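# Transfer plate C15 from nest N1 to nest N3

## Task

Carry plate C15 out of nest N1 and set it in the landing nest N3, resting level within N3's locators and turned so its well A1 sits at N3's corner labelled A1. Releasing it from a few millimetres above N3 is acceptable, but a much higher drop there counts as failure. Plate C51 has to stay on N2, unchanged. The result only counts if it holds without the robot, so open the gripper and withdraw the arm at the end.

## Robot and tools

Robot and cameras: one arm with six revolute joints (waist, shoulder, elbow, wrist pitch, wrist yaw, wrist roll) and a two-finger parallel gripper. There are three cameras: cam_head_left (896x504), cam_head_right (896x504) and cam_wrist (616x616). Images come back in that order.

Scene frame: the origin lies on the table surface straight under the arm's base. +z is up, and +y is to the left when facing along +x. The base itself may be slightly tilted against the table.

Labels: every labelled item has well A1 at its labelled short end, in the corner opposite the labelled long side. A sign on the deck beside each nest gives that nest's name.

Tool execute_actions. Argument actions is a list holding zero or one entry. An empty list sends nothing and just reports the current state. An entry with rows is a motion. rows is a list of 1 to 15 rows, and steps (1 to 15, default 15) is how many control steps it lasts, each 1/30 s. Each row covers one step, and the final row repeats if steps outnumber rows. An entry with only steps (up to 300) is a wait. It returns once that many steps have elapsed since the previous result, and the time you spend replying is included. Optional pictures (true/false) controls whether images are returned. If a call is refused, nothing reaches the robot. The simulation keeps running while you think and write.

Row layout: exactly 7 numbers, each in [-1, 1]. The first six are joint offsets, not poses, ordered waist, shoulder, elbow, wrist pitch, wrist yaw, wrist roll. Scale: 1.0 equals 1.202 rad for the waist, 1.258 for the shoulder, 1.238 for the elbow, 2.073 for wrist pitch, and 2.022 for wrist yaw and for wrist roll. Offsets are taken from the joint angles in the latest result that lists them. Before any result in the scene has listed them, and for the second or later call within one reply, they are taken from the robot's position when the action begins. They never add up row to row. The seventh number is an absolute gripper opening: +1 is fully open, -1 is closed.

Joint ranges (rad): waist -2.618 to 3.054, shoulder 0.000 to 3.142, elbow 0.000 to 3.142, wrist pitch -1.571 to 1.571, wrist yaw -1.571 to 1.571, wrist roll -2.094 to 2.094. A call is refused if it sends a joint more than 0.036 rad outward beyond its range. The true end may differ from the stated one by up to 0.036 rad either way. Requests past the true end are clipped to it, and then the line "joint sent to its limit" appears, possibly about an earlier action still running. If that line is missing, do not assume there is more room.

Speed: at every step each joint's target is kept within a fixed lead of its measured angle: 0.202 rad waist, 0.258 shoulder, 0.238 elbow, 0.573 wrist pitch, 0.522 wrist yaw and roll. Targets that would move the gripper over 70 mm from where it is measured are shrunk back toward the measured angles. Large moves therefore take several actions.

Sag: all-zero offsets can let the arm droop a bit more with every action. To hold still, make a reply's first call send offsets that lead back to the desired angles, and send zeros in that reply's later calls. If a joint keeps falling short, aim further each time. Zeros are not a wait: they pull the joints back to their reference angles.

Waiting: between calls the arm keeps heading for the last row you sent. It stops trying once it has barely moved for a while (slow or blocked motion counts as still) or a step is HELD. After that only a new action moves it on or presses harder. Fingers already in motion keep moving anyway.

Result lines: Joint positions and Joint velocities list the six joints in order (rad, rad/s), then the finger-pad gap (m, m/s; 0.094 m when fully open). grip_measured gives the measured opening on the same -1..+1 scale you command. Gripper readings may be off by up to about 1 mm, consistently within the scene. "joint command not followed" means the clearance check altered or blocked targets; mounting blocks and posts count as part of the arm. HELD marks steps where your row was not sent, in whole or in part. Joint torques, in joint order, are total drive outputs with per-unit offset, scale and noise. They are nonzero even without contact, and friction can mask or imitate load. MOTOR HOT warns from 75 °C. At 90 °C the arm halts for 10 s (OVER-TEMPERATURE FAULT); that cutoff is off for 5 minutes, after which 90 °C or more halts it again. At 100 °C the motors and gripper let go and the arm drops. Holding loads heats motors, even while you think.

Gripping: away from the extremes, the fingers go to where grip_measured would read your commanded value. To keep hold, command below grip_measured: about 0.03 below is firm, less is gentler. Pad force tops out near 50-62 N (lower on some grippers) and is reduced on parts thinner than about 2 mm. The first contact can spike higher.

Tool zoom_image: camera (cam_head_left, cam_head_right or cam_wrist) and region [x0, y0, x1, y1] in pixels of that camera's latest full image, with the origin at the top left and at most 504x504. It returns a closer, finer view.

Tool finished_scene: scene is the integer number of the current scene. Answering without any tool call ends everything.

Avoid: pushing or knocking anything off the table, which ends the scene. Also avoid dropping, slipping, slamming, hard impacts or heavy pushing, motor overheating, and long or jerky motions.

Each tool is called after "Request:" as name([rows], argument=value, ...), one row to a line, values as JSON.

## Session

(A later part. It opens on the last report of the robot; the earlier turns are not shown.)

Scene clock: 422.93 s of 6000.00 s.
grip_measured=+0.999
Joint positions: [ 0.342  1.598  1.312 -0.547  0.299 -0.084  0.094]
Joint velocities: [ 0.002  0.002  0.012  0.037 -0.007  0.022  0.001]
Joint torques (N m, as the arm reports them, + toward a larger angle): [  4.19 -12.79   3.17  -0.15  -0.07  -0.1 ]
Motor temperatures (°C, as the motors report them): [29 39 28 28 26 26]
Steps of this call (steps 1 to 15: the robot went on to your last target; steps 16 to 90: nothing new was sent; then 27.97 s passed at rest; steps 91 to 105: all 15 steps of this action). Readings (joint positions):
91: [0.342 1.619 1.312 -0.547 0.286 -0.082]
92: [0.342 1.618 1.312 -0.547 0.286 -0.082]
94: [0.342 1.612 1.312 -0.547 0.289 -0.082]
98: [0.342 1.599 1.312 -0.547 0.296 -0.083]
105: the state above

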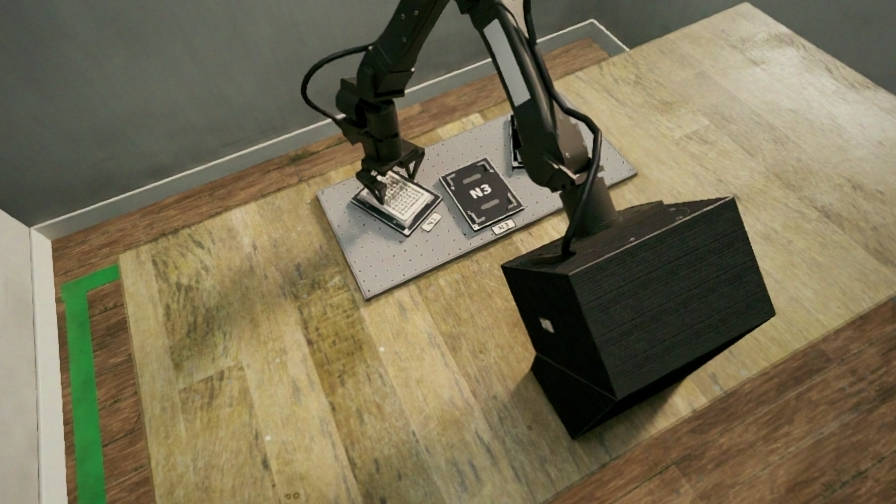

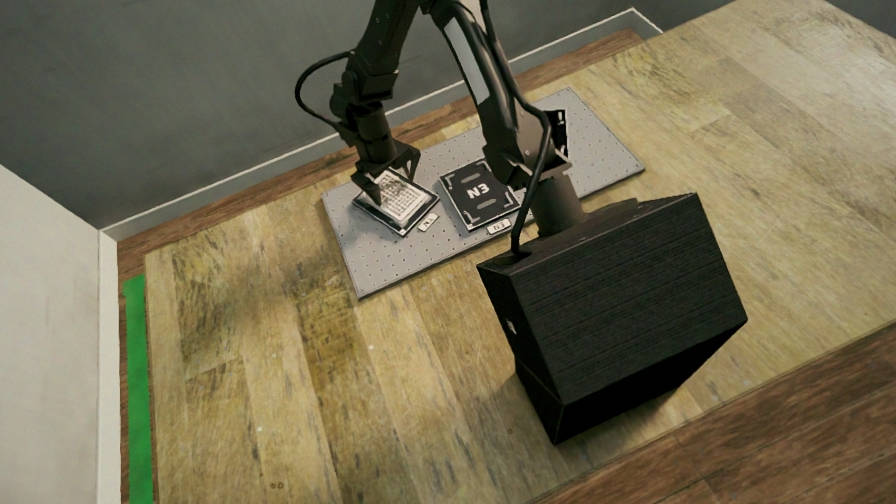

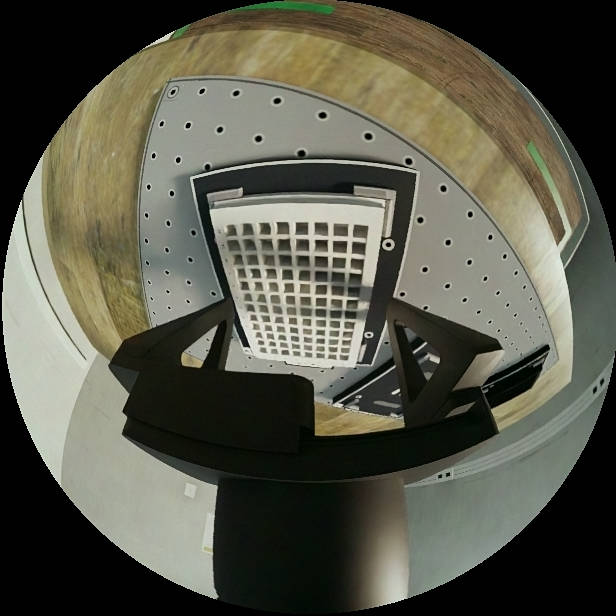

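Request:
execute_actions([
  {"rows":[[0.014,-0.01,0,0,0,0,1]],"steps":10},
], pictures=false)

Request:
execute_actions([
  {"rows":[[0,0.008,0,0,0,0,1],[0,0.014,0,0,0,0,1],[0,0.019,0,0.002,0,0,1],[0,0.023,0,0.004,0,0,1],[0,0.027,0,0.006,0,0,1],[0,0.03,0,0.008,0,0,1],[0,0.033,0,0.01,0,0,1],[0,0.036,0,0.012,0,0,1],[0,0.039,0,0.014,0,0,1]],"steps":14},
])

Request:
zoom_image(camera="cam_wrist", region=[190,180,430,380])

Scene clock: 438.63 s of 6000.00 s.
grip_measured=+0.999
Joint positions: [ 0.342  1.598  1.312 -0.547  0.3   -0.085  0.094]
Joint velocities: [-0.007 -0.012 -0.002  0.066  0.022  0.095 -0.001]
Joint torques (N m, as the arm reports them, + toward a larger angle): [  4.18 -11.89   3.11  -0.17  -0.08   0.01]
Motor temperatures (°C, as the motors report them): [29 40 29 28 26 26]
Steps of this call (steps 1 to 15: the robot went on to your last target; steps 16 to 90: nothing new was sent; then 12.37 s passed at rest; steps 91 to 100: all 10 steps of this action). Readings (joint positions):
91: [0.342 1.598 1.312 -0.547 0.300 -0.085]
92: [0.342 1.598 1.312 -0.547 0.300 -0.085]
94: [0.342 1.598 1.312 -0.547 0.300 -0.085]
98: [0.342 1.598 1.312 -0.547 0.300 -0.085]
100: the state above

Scene clock: 439.10 s of 6000.00 s.
grip_measured=+0.999
Joint positions: [ 0.344  1.622  1.312 -0.545  0.304 -0.085  0.094]
Joint velocities: [-0.002 -0.007 -0.012 -0.051 -0.051  0.095 -0.   ]
Joint torques (N m, as the arm reports them, + toward a larger angle): [ 2.98 -8.45  3.01  0.12 -0.05  0.03]
Motor temperatures (°C, as the motors report them): [29 40 29 28 26 26]
Steps of this call (steps 1 to 14: all 14 steps of this action). Readings (joint positions):
1: [0.342 1.598 1.312 -0.547 0.300 -0.085]
2: [0.342 1.599 1.312 -0.547 0.300 -0.085]
4: [0.342 1.605 1.312 -0.547 0.300 -0.085]
8: [0.344 1.622 1.312 -0.545 0.304 -0.085]
14: the state above

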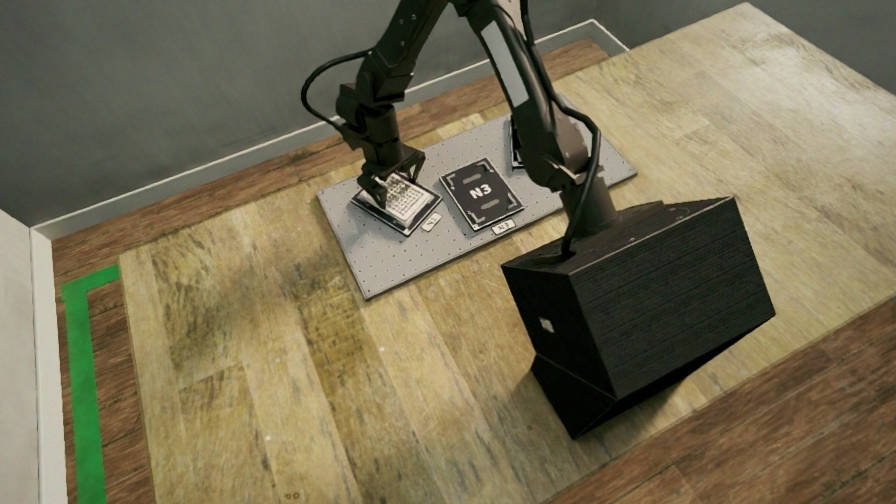

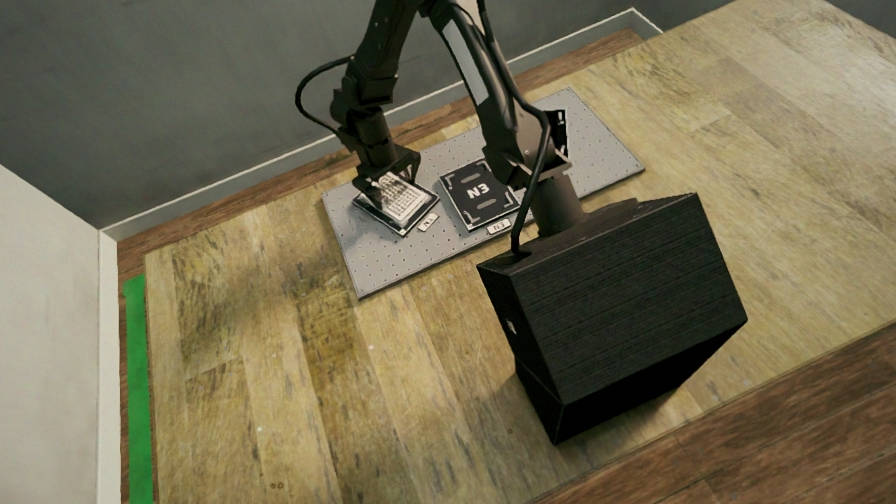

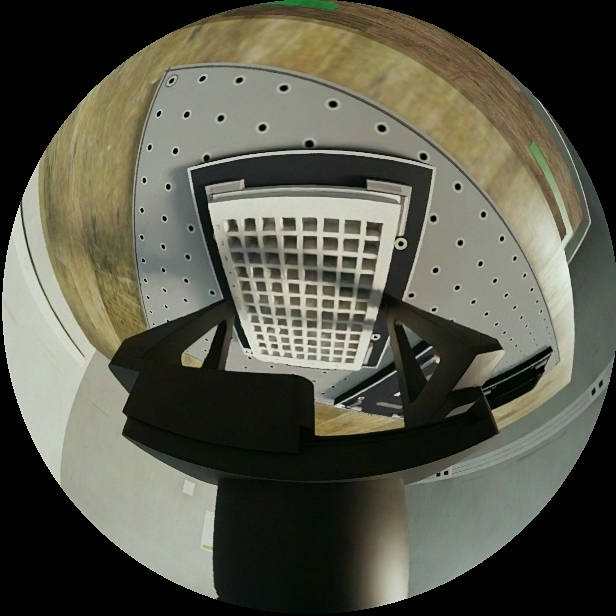

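Region (190, 180, 430, 380) of cam_wrist's 616x616 image, scaled by 2.100, with more detail than that image has.

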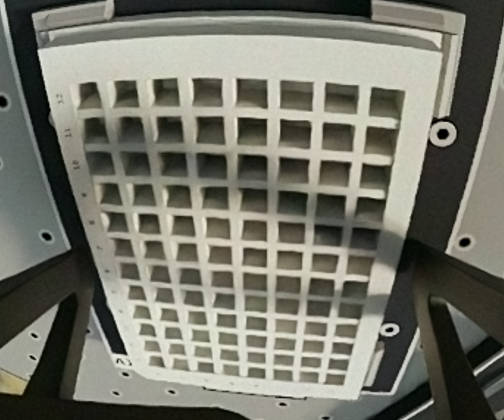

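Request:
execute_actions([
  {"rows":[[0.01,0,0,0,0,0,0.95],[0.01,0,0,0,0,0,0.9],[0.01,0,0,0,0,0,0.85],[0.01,0,0,0,0,0,0.8],[0.01,0,0,0,0,0,0.75],[0.01,0,0,0,0,0,0.7]],"steps":15},
])

Request:
zoom_image(camera="cam_wrist", region=[190,180,430,380])

Scene clock: 452.03 s of 6000.00 s.
grip_measured=+0.722
Joint positions: [ 0.346  1.622  1.312 -0.545  0.298 -0.085  0.081]
Joint velocities: [ 0.007  0.002 -0.002 -0.066 -0.007  0.037 -0.   ]
Joint torques (N m, as the arm reports them, + toward a larger angle): [  3.75 -10.77   3.08  -0.19  -0.04   0.02]
Motor temperatures (°C, as the motors report them): [29 38 29 28 26 26]
Steps of this call (steps 1 to 15: the robot went on to your last target; steps 16 to 90: nothing new was sent; then 9.43 s passed at rest; steps 91 to 105: all 15 steps of this action). Readings (joint positions):
91: [0.344 1.622 1.312 -0.545 0.306 -0.085]
92: [0.344 1.622 1.312 -0.545 0.308 -0.085]
94: [0.346 1.622 1.312 -0.545 0.301 -0.085]
98: [0.346 1.622 1.312 -0.545 0.298 -0.085]
105: the state above

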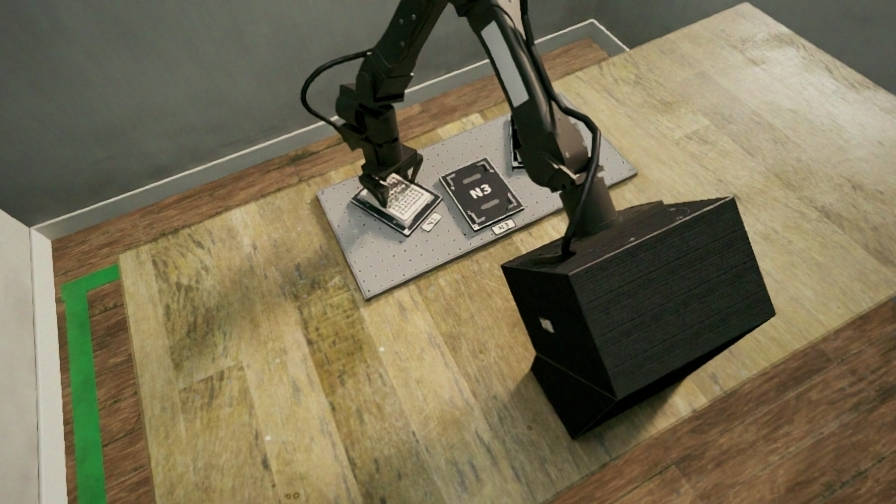

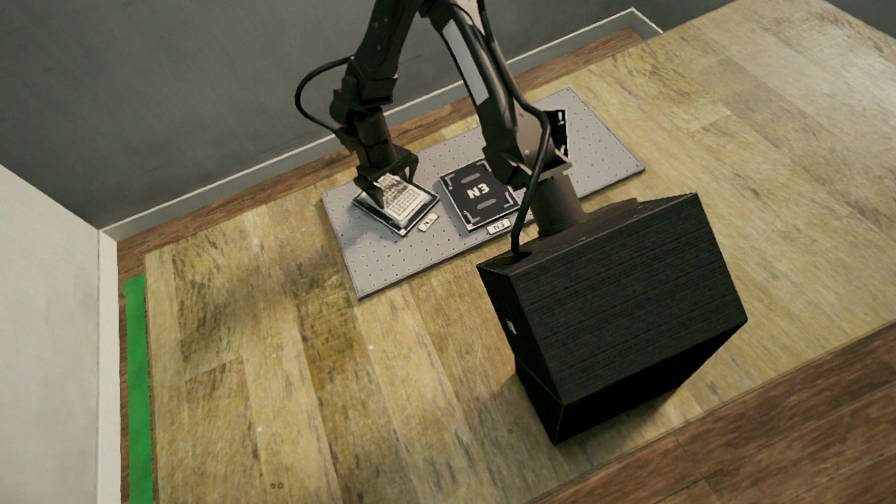

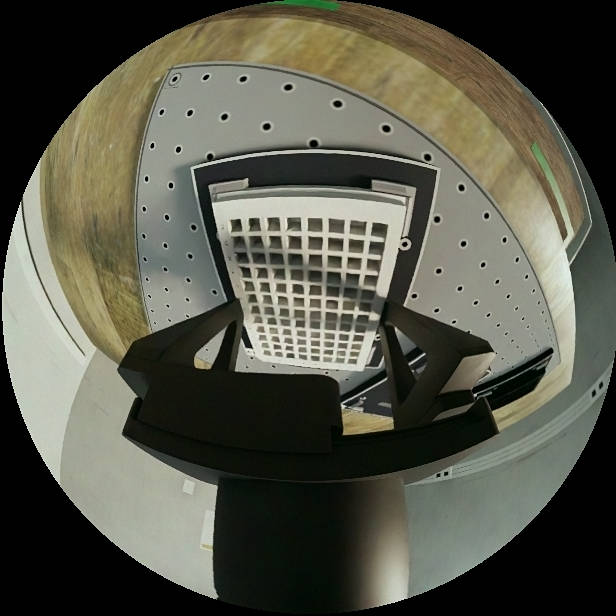

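Region (190, 180, 430, 380) of cam_wrist's 616x616 image, scaled by 2.100, with more detail than that image has.

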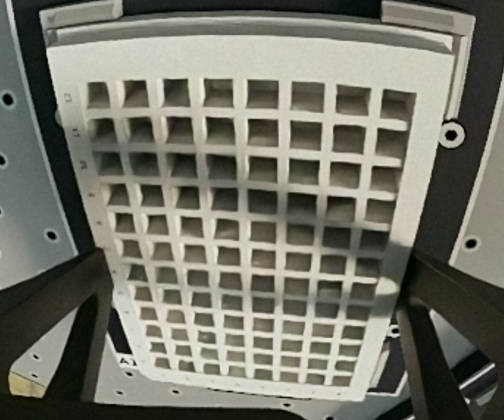

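Request:
execute_actions([
  {"rows":[[0,0,0,0,0,0,0.68],[0,0,0,0,0,0,0.64],[0,0,0,0,0,0,0.6],[0,0,0,0,0,0,0.56],[0,0,0,0,0,0,0.52]],"steps":15},
])

Scene clock: 460.70 s of 6000.00 s.
grip_measured=+0.722
Joint positions: [ 0.346  1.622  1.312 -0.545  0.298 -0.085  0.081]
Joint velocities: [-0.002  0.007 -0.012 -0.022 -0.051  0.037 -0.002]
Joint torques (N m, as the arm reports them, + toward a larger angle): [  2.98 -10.63   3.13  -0.16  -0.09  -0.02]
Motor temperatures (°C, as the motors report them): [29 38 29 28 26 26]
Steps of this call (steps 1 to 15: the robot went on to your last target; steps 16 to 90: nothing new was sent; then 5.17 s passed at rest; steps 91 to 105: all 15 steps of this action). Readings (joint positions):
91: [0.346 1.622 1.312 -0.545 0.298 -0.085]
92: [0.346 1.622 1.312 -0.545 0.298 -0.085]
94: [0.346 1.622 1.312 -0.545 0.298 -0.085]
98: [0.346 1.622 1.312 -0.545 0.298 -0.085]
105: the state above

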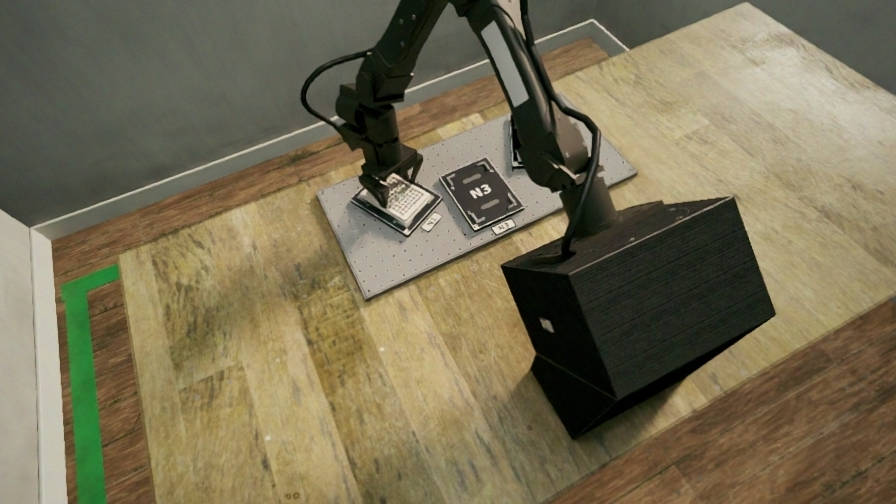

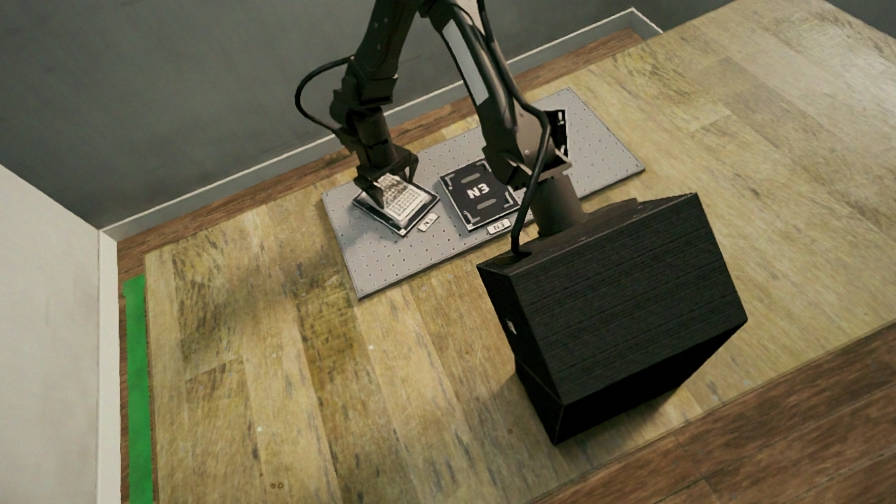

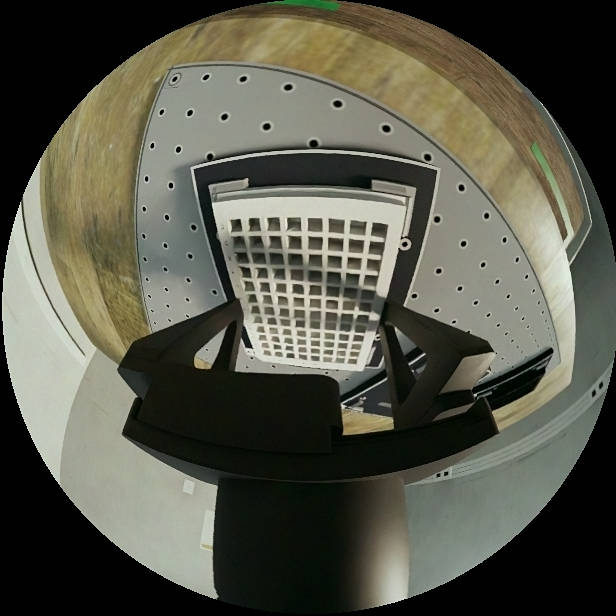

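Request:
execute_actions([
  {"rows":[[0.008,-0.02,0,-0.005,0,0,0.68],[0.012,-0.032,0,-0.012,0,0,0.68],[0.016,-0.045,0.002,-0.02,0.003,0,0.68],[0.021,-0.058,0.003,-0.028,0.005,0,0.68],[0.026,-0.072,0.004,-0.037,0.007,0,0.68],[0.031,-0.086,0.005,-0.045,0.009,0,0.68],[0.036,-0.1,0.006,-0.052,0.01,0,0.68]],"steps":15},
])

Scene clock: 505.20 s of 6000.00 s.
grip_measured=+0.722
Joint positions: [ 0.372  1.503  1.312 -0.63   0.314 -0.085  0.081]
Joint velocities: [-0.007 -0.012  0.002 -0.227 -0.007 -0.007 -0.002]
Joint torques (N m, as the arm reports them, + toward a larger angle): [  4.   -11.52   4.19  -0.07  -0.06  -0.02]
Motor temperatures (°C, as the motors report them): [29 39 29 27 26 26]
Steps of this call (steps 1 to 15: the robot went on to your last target; steps 16 to 90: nothing new was sent; then 41.00 s passed at rest; steps 91 to 105: all 15 steps of this action). Readings (joint positions):
91: [0.346 1.622 1.312 -0.545 0.298 -0.085]
92: [0.346 1.621 1.312 -0.546 0.298 -0.085]
94: [0.348 1.611 1.312 -0.557 0.295 -0.085]
98: [0.363 1.550 1.312 -0.606 0.305 -0.085]
105: the state above

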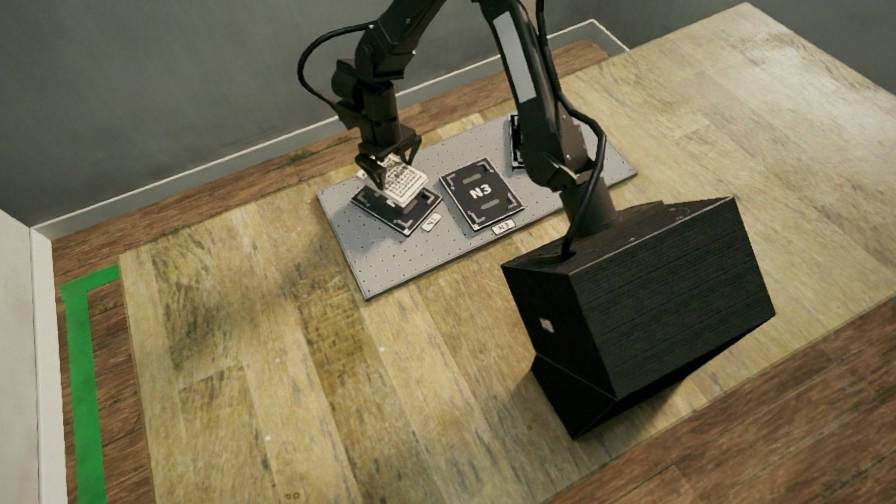

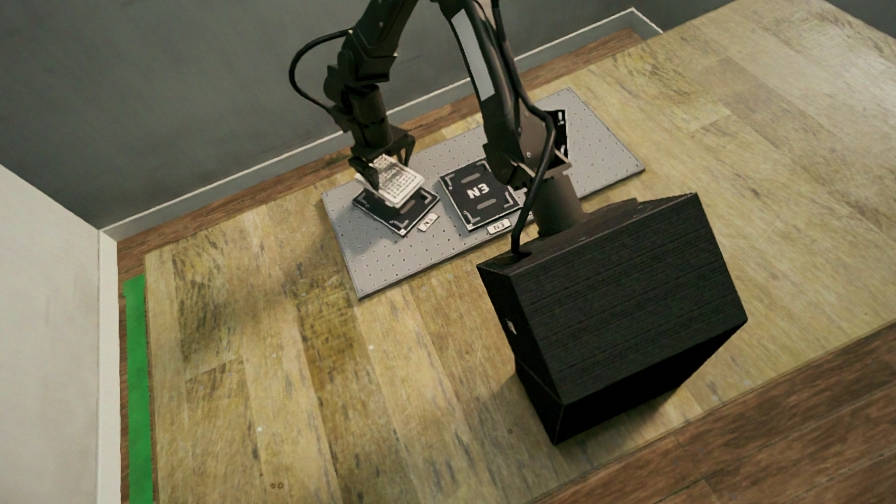

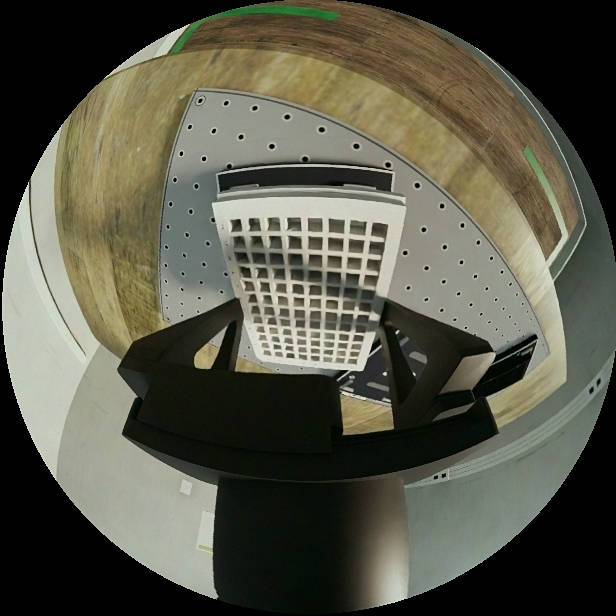

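Request:
execute_actions([
  {"rows":[[-0.04,-0.025,-0.03,0.005,-0.017,0,0.68],[-0.08,-0.045,-0.06,0.011,-0.034,0.002,0.68],[-0.12,-0.065,-0.09,0.018,-0.05,0.004,0.68],[-0.16,-0.083,-0.12,0.025,-0.067,0.006,0.68],[-0.2,-0.1,-0.15,0.032,-0.084,0.008,0.68],[-0.24,-0.118,-0.18,0.039,-0.1,0.009,0.68],[-0.28,-0.135,-0.21,0.046,-0.117,0.011,0.68],[-0.32,-0.152,-0.235,0.052,-0.133,0.012,0.68],[-0.36,-0.17,-0.26,0.058,-0.15,0.014,0.68],[-0.4,-0.187,-0.29,0.064,-0.166,0.015,0.68],[-0.43,-0.2,-0.315,0.069,-0.178,0.016,0.68],[-0.457,-0.212,-0.333,0.073,-0.189,0.017,0.68]],"steps":15},
], pictures=false)

Request:
execute_actions([
  {"steps":25},
])

Scene clock: 518.00 s of 6000.00 s.
grip_measured=+0.722
Joint positions: [-0.18   1.262  0.91  -0.53   0.016 -0.058  0.081]
Joint velocities: [-0.095 -0.09  -0.168  0.066 -0.388 -0.066  0.   ]
Joint torques (N m, as the arm reports them, + toward a larger angle): [  0.7  -10.88   2.71   0.16  -0.25   0.02]
Motor temperatures (°C, as the motors report them): [29 39 29 27 26 26]
Steps of this call (steps 1 to 30: the robot went on to your last target; steps 31 to 90: nothing new was sent; then 9.30 s passed at rest; steps 91 to 105: all 15 steps of this action). Readings (joint positions):
91: [0.368 1.502 1.309 -0.640 0.310 -0.085]
92: [0.354 1.496 1.298 -0.628 0.295 -0.085]
94: [0.289 1.466 1.244 -0.603 0.254 -0.085]
98: [0.071 1.378 1.096 -0.566 0.167 -0.075]
105: the state above

Scene clock: 518.83 s of 6000.00 s.
grip_measured=+0.722
Joint positions: [-0.181  1.261  0.907 -0.493 -0.059 -0.055  0.081]
Joint velocities: [ 0.007 -0.007 -0.012 -0.066  0.007  0.095  0.   ]
Joint torques (N m, as the arm reports them, + toward a larger angle): [  0.66 -11.25   2.35  -0.18  -0.14   0.  ]
Motor temperatures (°C, as the motors report them): [29 39 29 27 26 26]
Steps of this call (steps 1 to 25: the robot went on to your last target). Readings (joint positions):
1: [-0.181 1.261 0.907 -0.528 0.003 -0.057]
2: [-0.181 1.261 0.907 -0.524 -0.011 -0.057]
4: [-0.181 1.261 0.907 -0.513 -0.029 -0.056]
8: [-0.181 1.261 0.907 -0.500 -0.047 -0.056]
25: the state above

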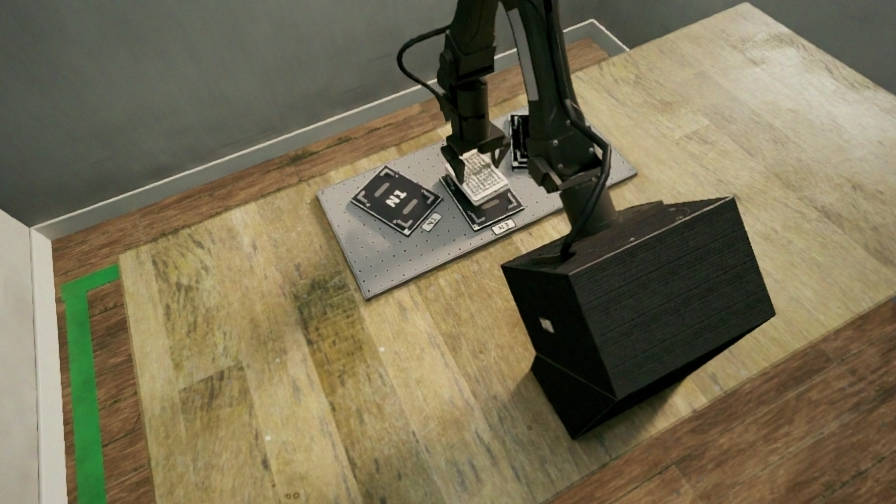

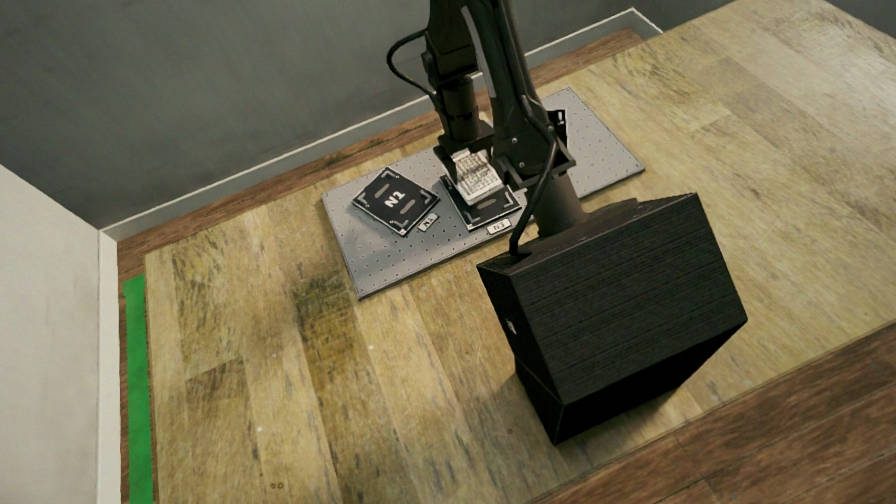

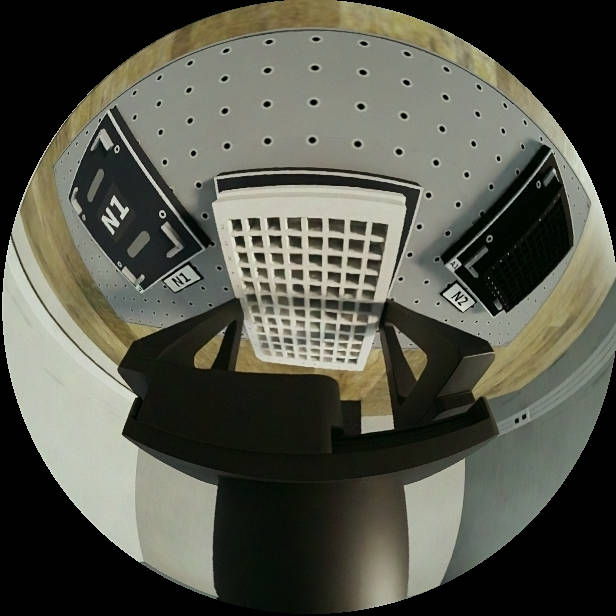

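Request:
execute_actions([
  {"rows":[[-0.004,0.015,0,0.008,-0.002,0.006,0.68],[-0.008,0.025,0,0.016,-0.004,0.012,0.68],[-0.012,0.035,-0.002,0.024,-0.006,0.018,0.68],[-0.016,0.045,-0.004,0.032,-0.008,0.024,0.68],[-0.019,0.054,-0.006,0.04,-0.011,0.03,0.68],[-0.021,0.062,-0.008,0.046,-0.013,0.033,0.68]],"steps":15},
])

Scene clock: 536.40 s of 6000.00 s.
grip_measured=+0.721
Joint positions: [-0.195  1.339  0.907 -0.429 -0.081 -0.     0.081]
Joint velocities: [ 0.002 -0.017 -0.002  0.022 -0.081  0.007  0.   ]
Joint torques (N m, as the arm reports them, + toward a larger angle): [-0.67 -9.33  1.58 -0.08 -0.08  0.07]
Motor temperatures (°C, as the motors report them): [29 40 28 27 26 26]
Steps of this call (steps 1 to 15: the robot went on to your last target; steps 16 to 90: nothing new was sent; then 14.07 s passed at rest; steps 91 to 105: all 15 steps of this action). Readings (joint positions):
91: [-0.181 1.262 0.907 -0.493 -0.059 -0.054]
92: [-0.181 1.265 0.907 -0.490 -0.059 -0.051]
94: [-0.182 1.283 0.907 -0.476 -0.061 -0.040]
98: [-0.194 1.332 0.907 -0.440 -0.071 -0.014]
105: the state above

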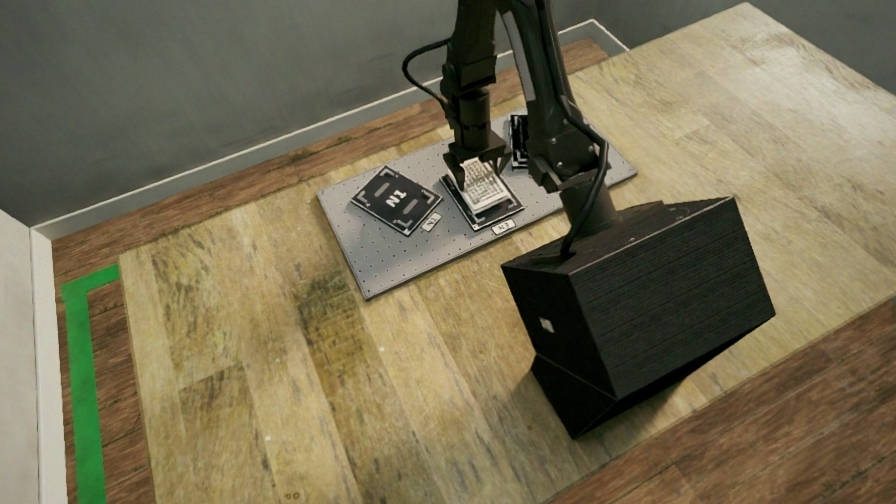

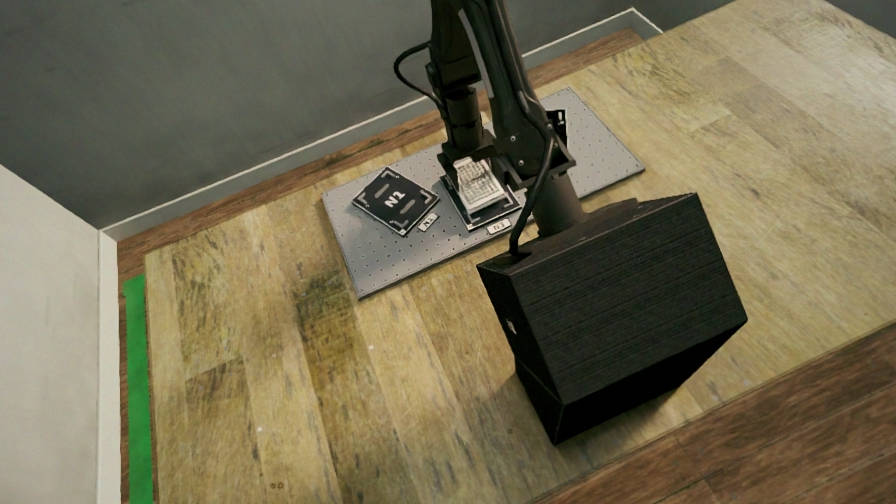

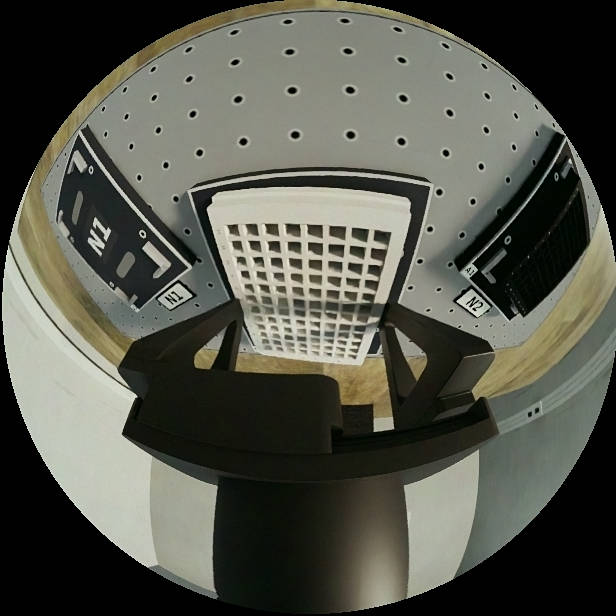

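Request:
execute_actions([
  {"rows":[[0,-0.02,0,-0.004,0,0,0.68],[0,-0.03,0,-0.01,0,0,0.68],[0,-0.04,0,-0.016,0,0,0.68],[-0.003,-0.05,0,-0.022,0,0,0.68],[-0.006,-0.056,-0.005,-0.024,0,0,0.68],[-0.009,-0.056,-0.012,-0.021,0,0,0.68],[-0.011,-0.056,-0.019,-0.017,0,0,0.68],[-0.011,-0.056,-0.026,-0.013,0,0,0.68],[-0.011,-0.056,-0.032,-0.009,0,0,0.68],[-0.011,-0.056,-0.038,-0.005,0,0,0.68]],"steps":15},
])

Scene clock: 554.50 s of 6000.00 s.
grip_measured=+0.721
Joint positions: [-0.195  1.283  0.871 -0.445 -0.083  0.003  0.081]
Joint velocities: [ 0.002 -0.017 -0.046  0.037 -0.037  0.022  0.   ]
Joint torques (N m, as the arm reports them, + toward a larger angle): [ -0.82 -10.16   1.98  -0.34   0.    -0.04]
Motor temperatures (°C, as the motors report them): [28 39 28 27 26 26]
Steps of this call (steps 1 to 15: the robot went on to your last target; steps 16 to 90: nothing new was sent; then 14.60 s passed at rest; steps 91 to 105: all 15 steps of this action). Readings (joint positions):
91: [-0.195 1.339 0.907 -0.428 -0.083 0.003]
92: [-0.195 1.337 0.907 -0.430 -0.083 0.003]
94: [-0.195 1.324 0.907 -0.439 -0.083 0.003]
98: [-0.195 1.289 0.906 -0.451 -0.083 0.003]
105: the state above

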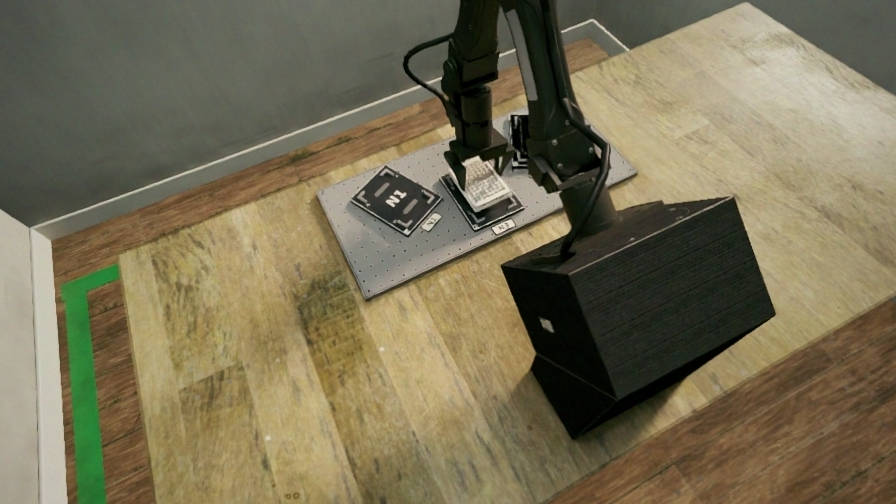

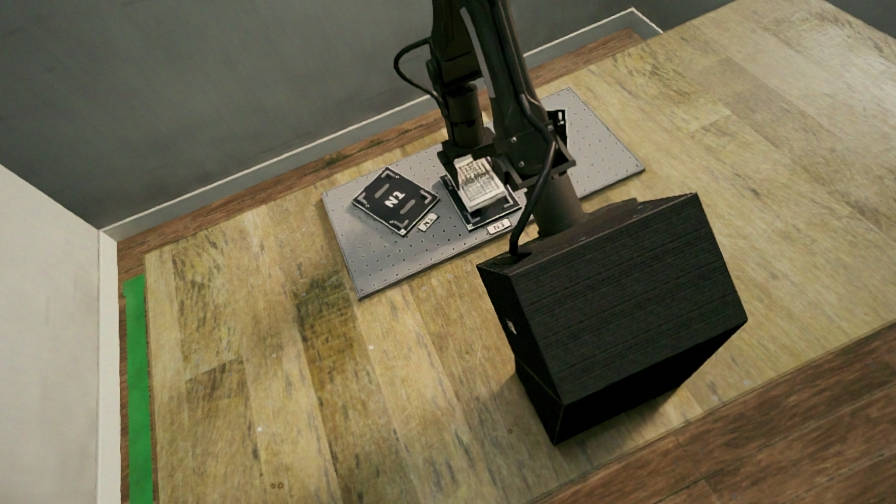

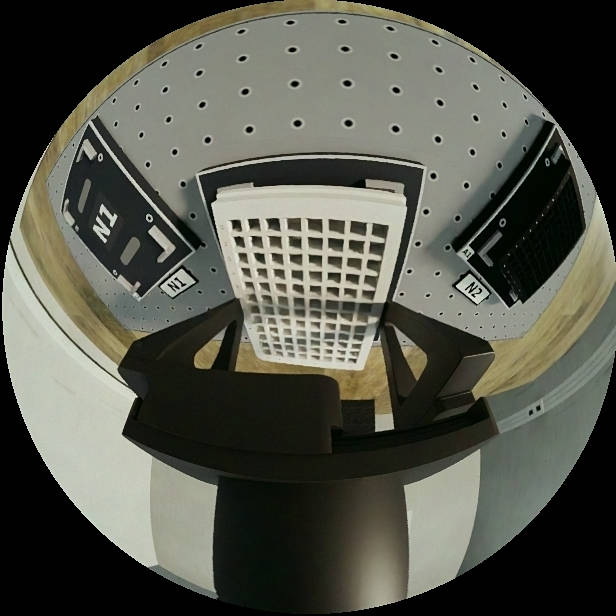

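Request:
execute_actions([
  {"rows":[[-0.008,0.015,0,0.004,0,0,0.68],[-0.012,0.024,0,0.008,0,0,0.68],[-0.015,0.03,0,0.012,0,0,0.68],[-0.018,0.035,0,0.016,0,0,0.68],[-0.018,0.04,0,0.02,0,0,0.68],[-0.018,0.044,0,0.023,0,0,0.68]],"steps":15},
])

Request:
zoom_image(camera="cam_wrist", region=[180,140,450,340])

Scene clock: 565.30 s of 6000.00 s.
grip_measured=+0.721
Joint positions: [-0.205  1.335  0.87  -0.422 -0.083  0.003  0.081]
Joint velocities: [ 0.017 -0.002  0.017 -0.022 -0.022  0.051 -0.   ]
Joint torques (N m, as the arm reports them, + toward a larger angle): [-0.81 -8.55  2.07 -0.15 -0.1  -0.03]
Motor temperatures (°C, as the motors report them): [28 39 28 27 26 26]
Steps of this call (steps 1 to 15: the robot went on to your last target; steps 16 to 90: nothing new was sent; then 7.30 s passed at rest; steps 91 to 105: all 15 steps of this action). Readings (joint positions):
91: [-0.195 1.284 0.870 -0.445 -0.083 0.003]
92: [-0.195 1.288 0.870 -0.444 -0.083 0.003]
94: [-0.197 1.302 0.870 -0.438 -0.083 0.003]
98: [-0.205 1.333 0.870 -0.425 -0.083 0.003]
105: the state above

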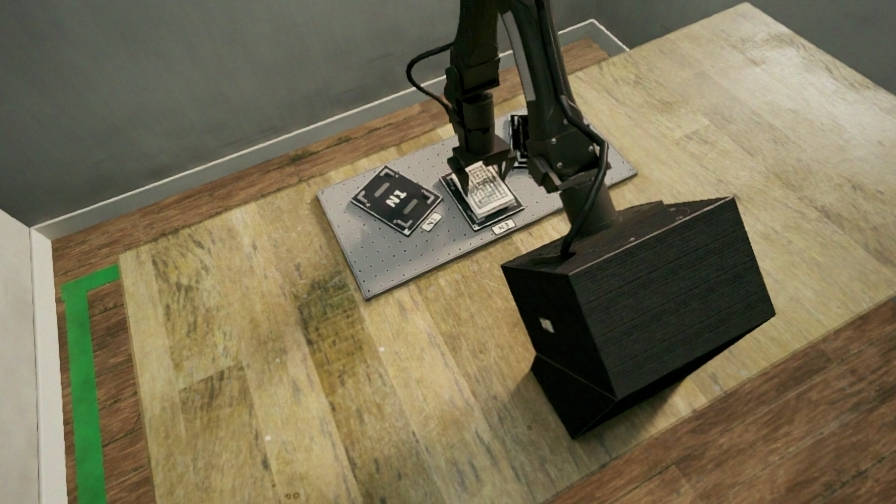

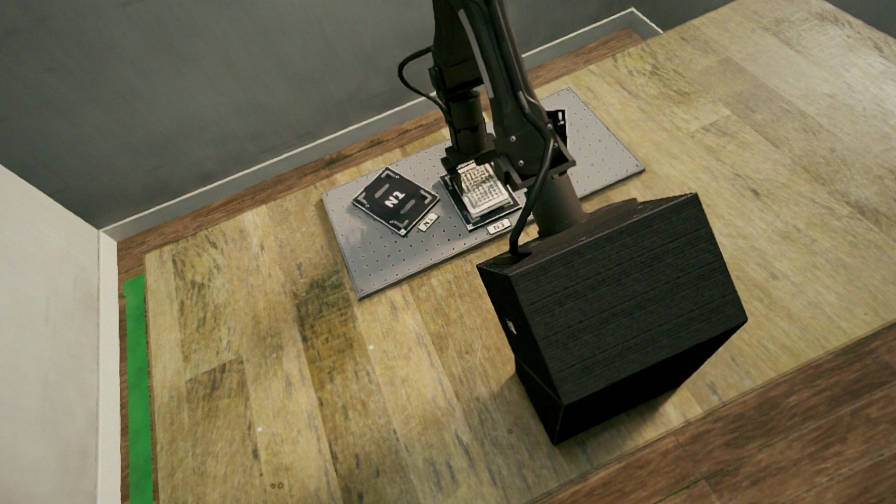

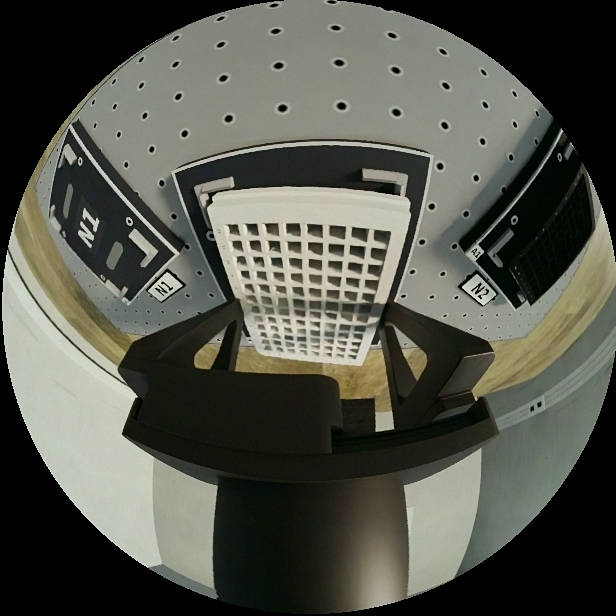

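Region (180, 140, 450, 340) of cam_wrist's 616x616 image, scaled by 1.867, with more detail than that image has; it fills the top 373 rows of this view, and the rest is white.

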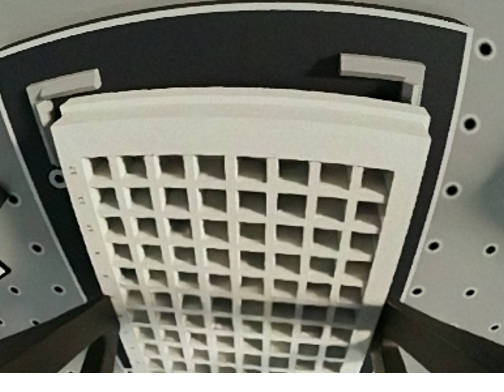

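Request:
execute_actions([
  {"rows":[[0,-0.02,0,0,0,0,0.68],[0,-0.03,0,0,0,-0.005,0.68],[0.005,-0.038,0,0,0,-0.01,0.68],[0.01,-0.042,0,0.003,0,-0.016,0.68],[0.015,-0.042,0,0.006,0,-0.021,0.68],[0.018,-0.042,0,0.008,0,-0.021,0.68]],"steps":15},
])

Scene clock: 581.63 s of 6000.00 s.
grip_measured=+0.721
Joint positions: [-0.194  1.307  0.87  -0.433 -0.077 -0.03   0.081]
Joint velocities: [ 0.002 -0.012 -0.007  0.007 -0.007  0.022 -0.   ]
Joint torques (N m, as the arm reports them, + toward a larger angle): [  0.85 -11.2    2.4   -0.14  -0.1   -0.09]
Motor temperatures (°C, as the motors report them): [28 38 28 27 26 26]
Steps of this call (steps 1 to 15: the robot went on to your last target; steps 16 to 90: nothing new was sent; then 12.83 s passed at rest; steps 91 to 105: all 15 steps of this action). Readings (joint positions):
91: [-0.205 1.335 0.870 -0.422 -0.083 0.003]
92: [-0.205 1.334 0.870 -0.422 -0.083 0.002]
94: [-0.205 1.323 0.870 -0.425 -0.083 -0.004]
98: [-0.198 1.307 0.870 -0.433 -0.078 -0.023]
105: the state above

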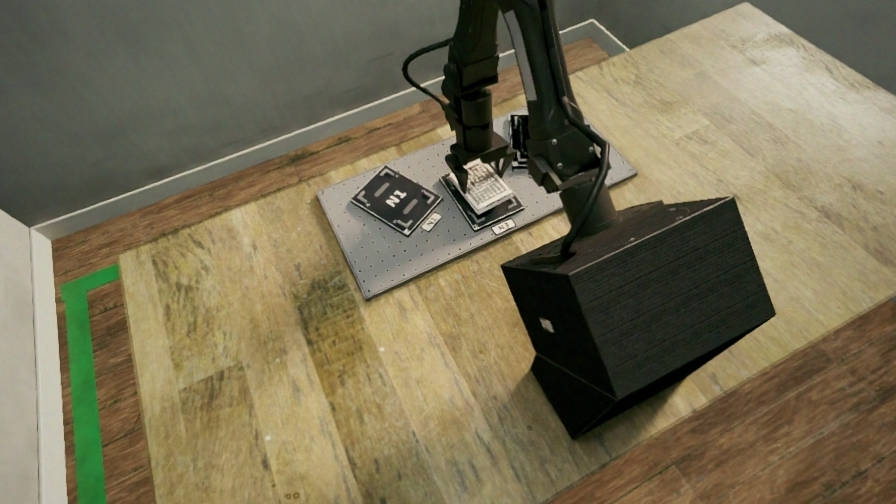

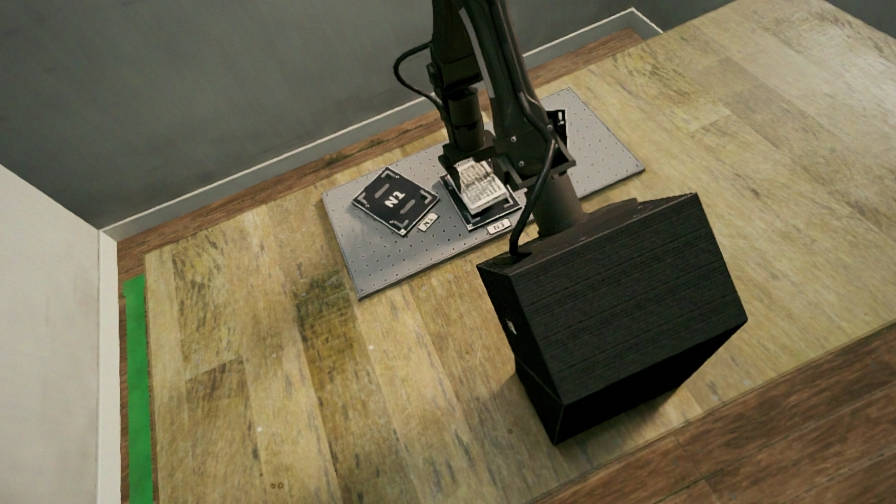

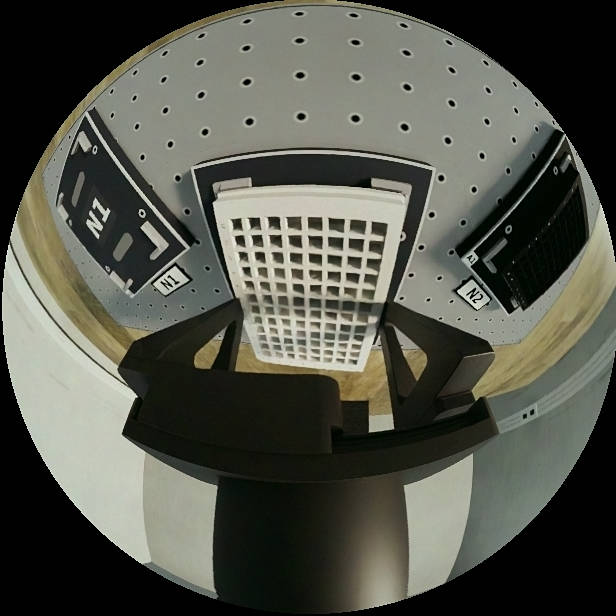

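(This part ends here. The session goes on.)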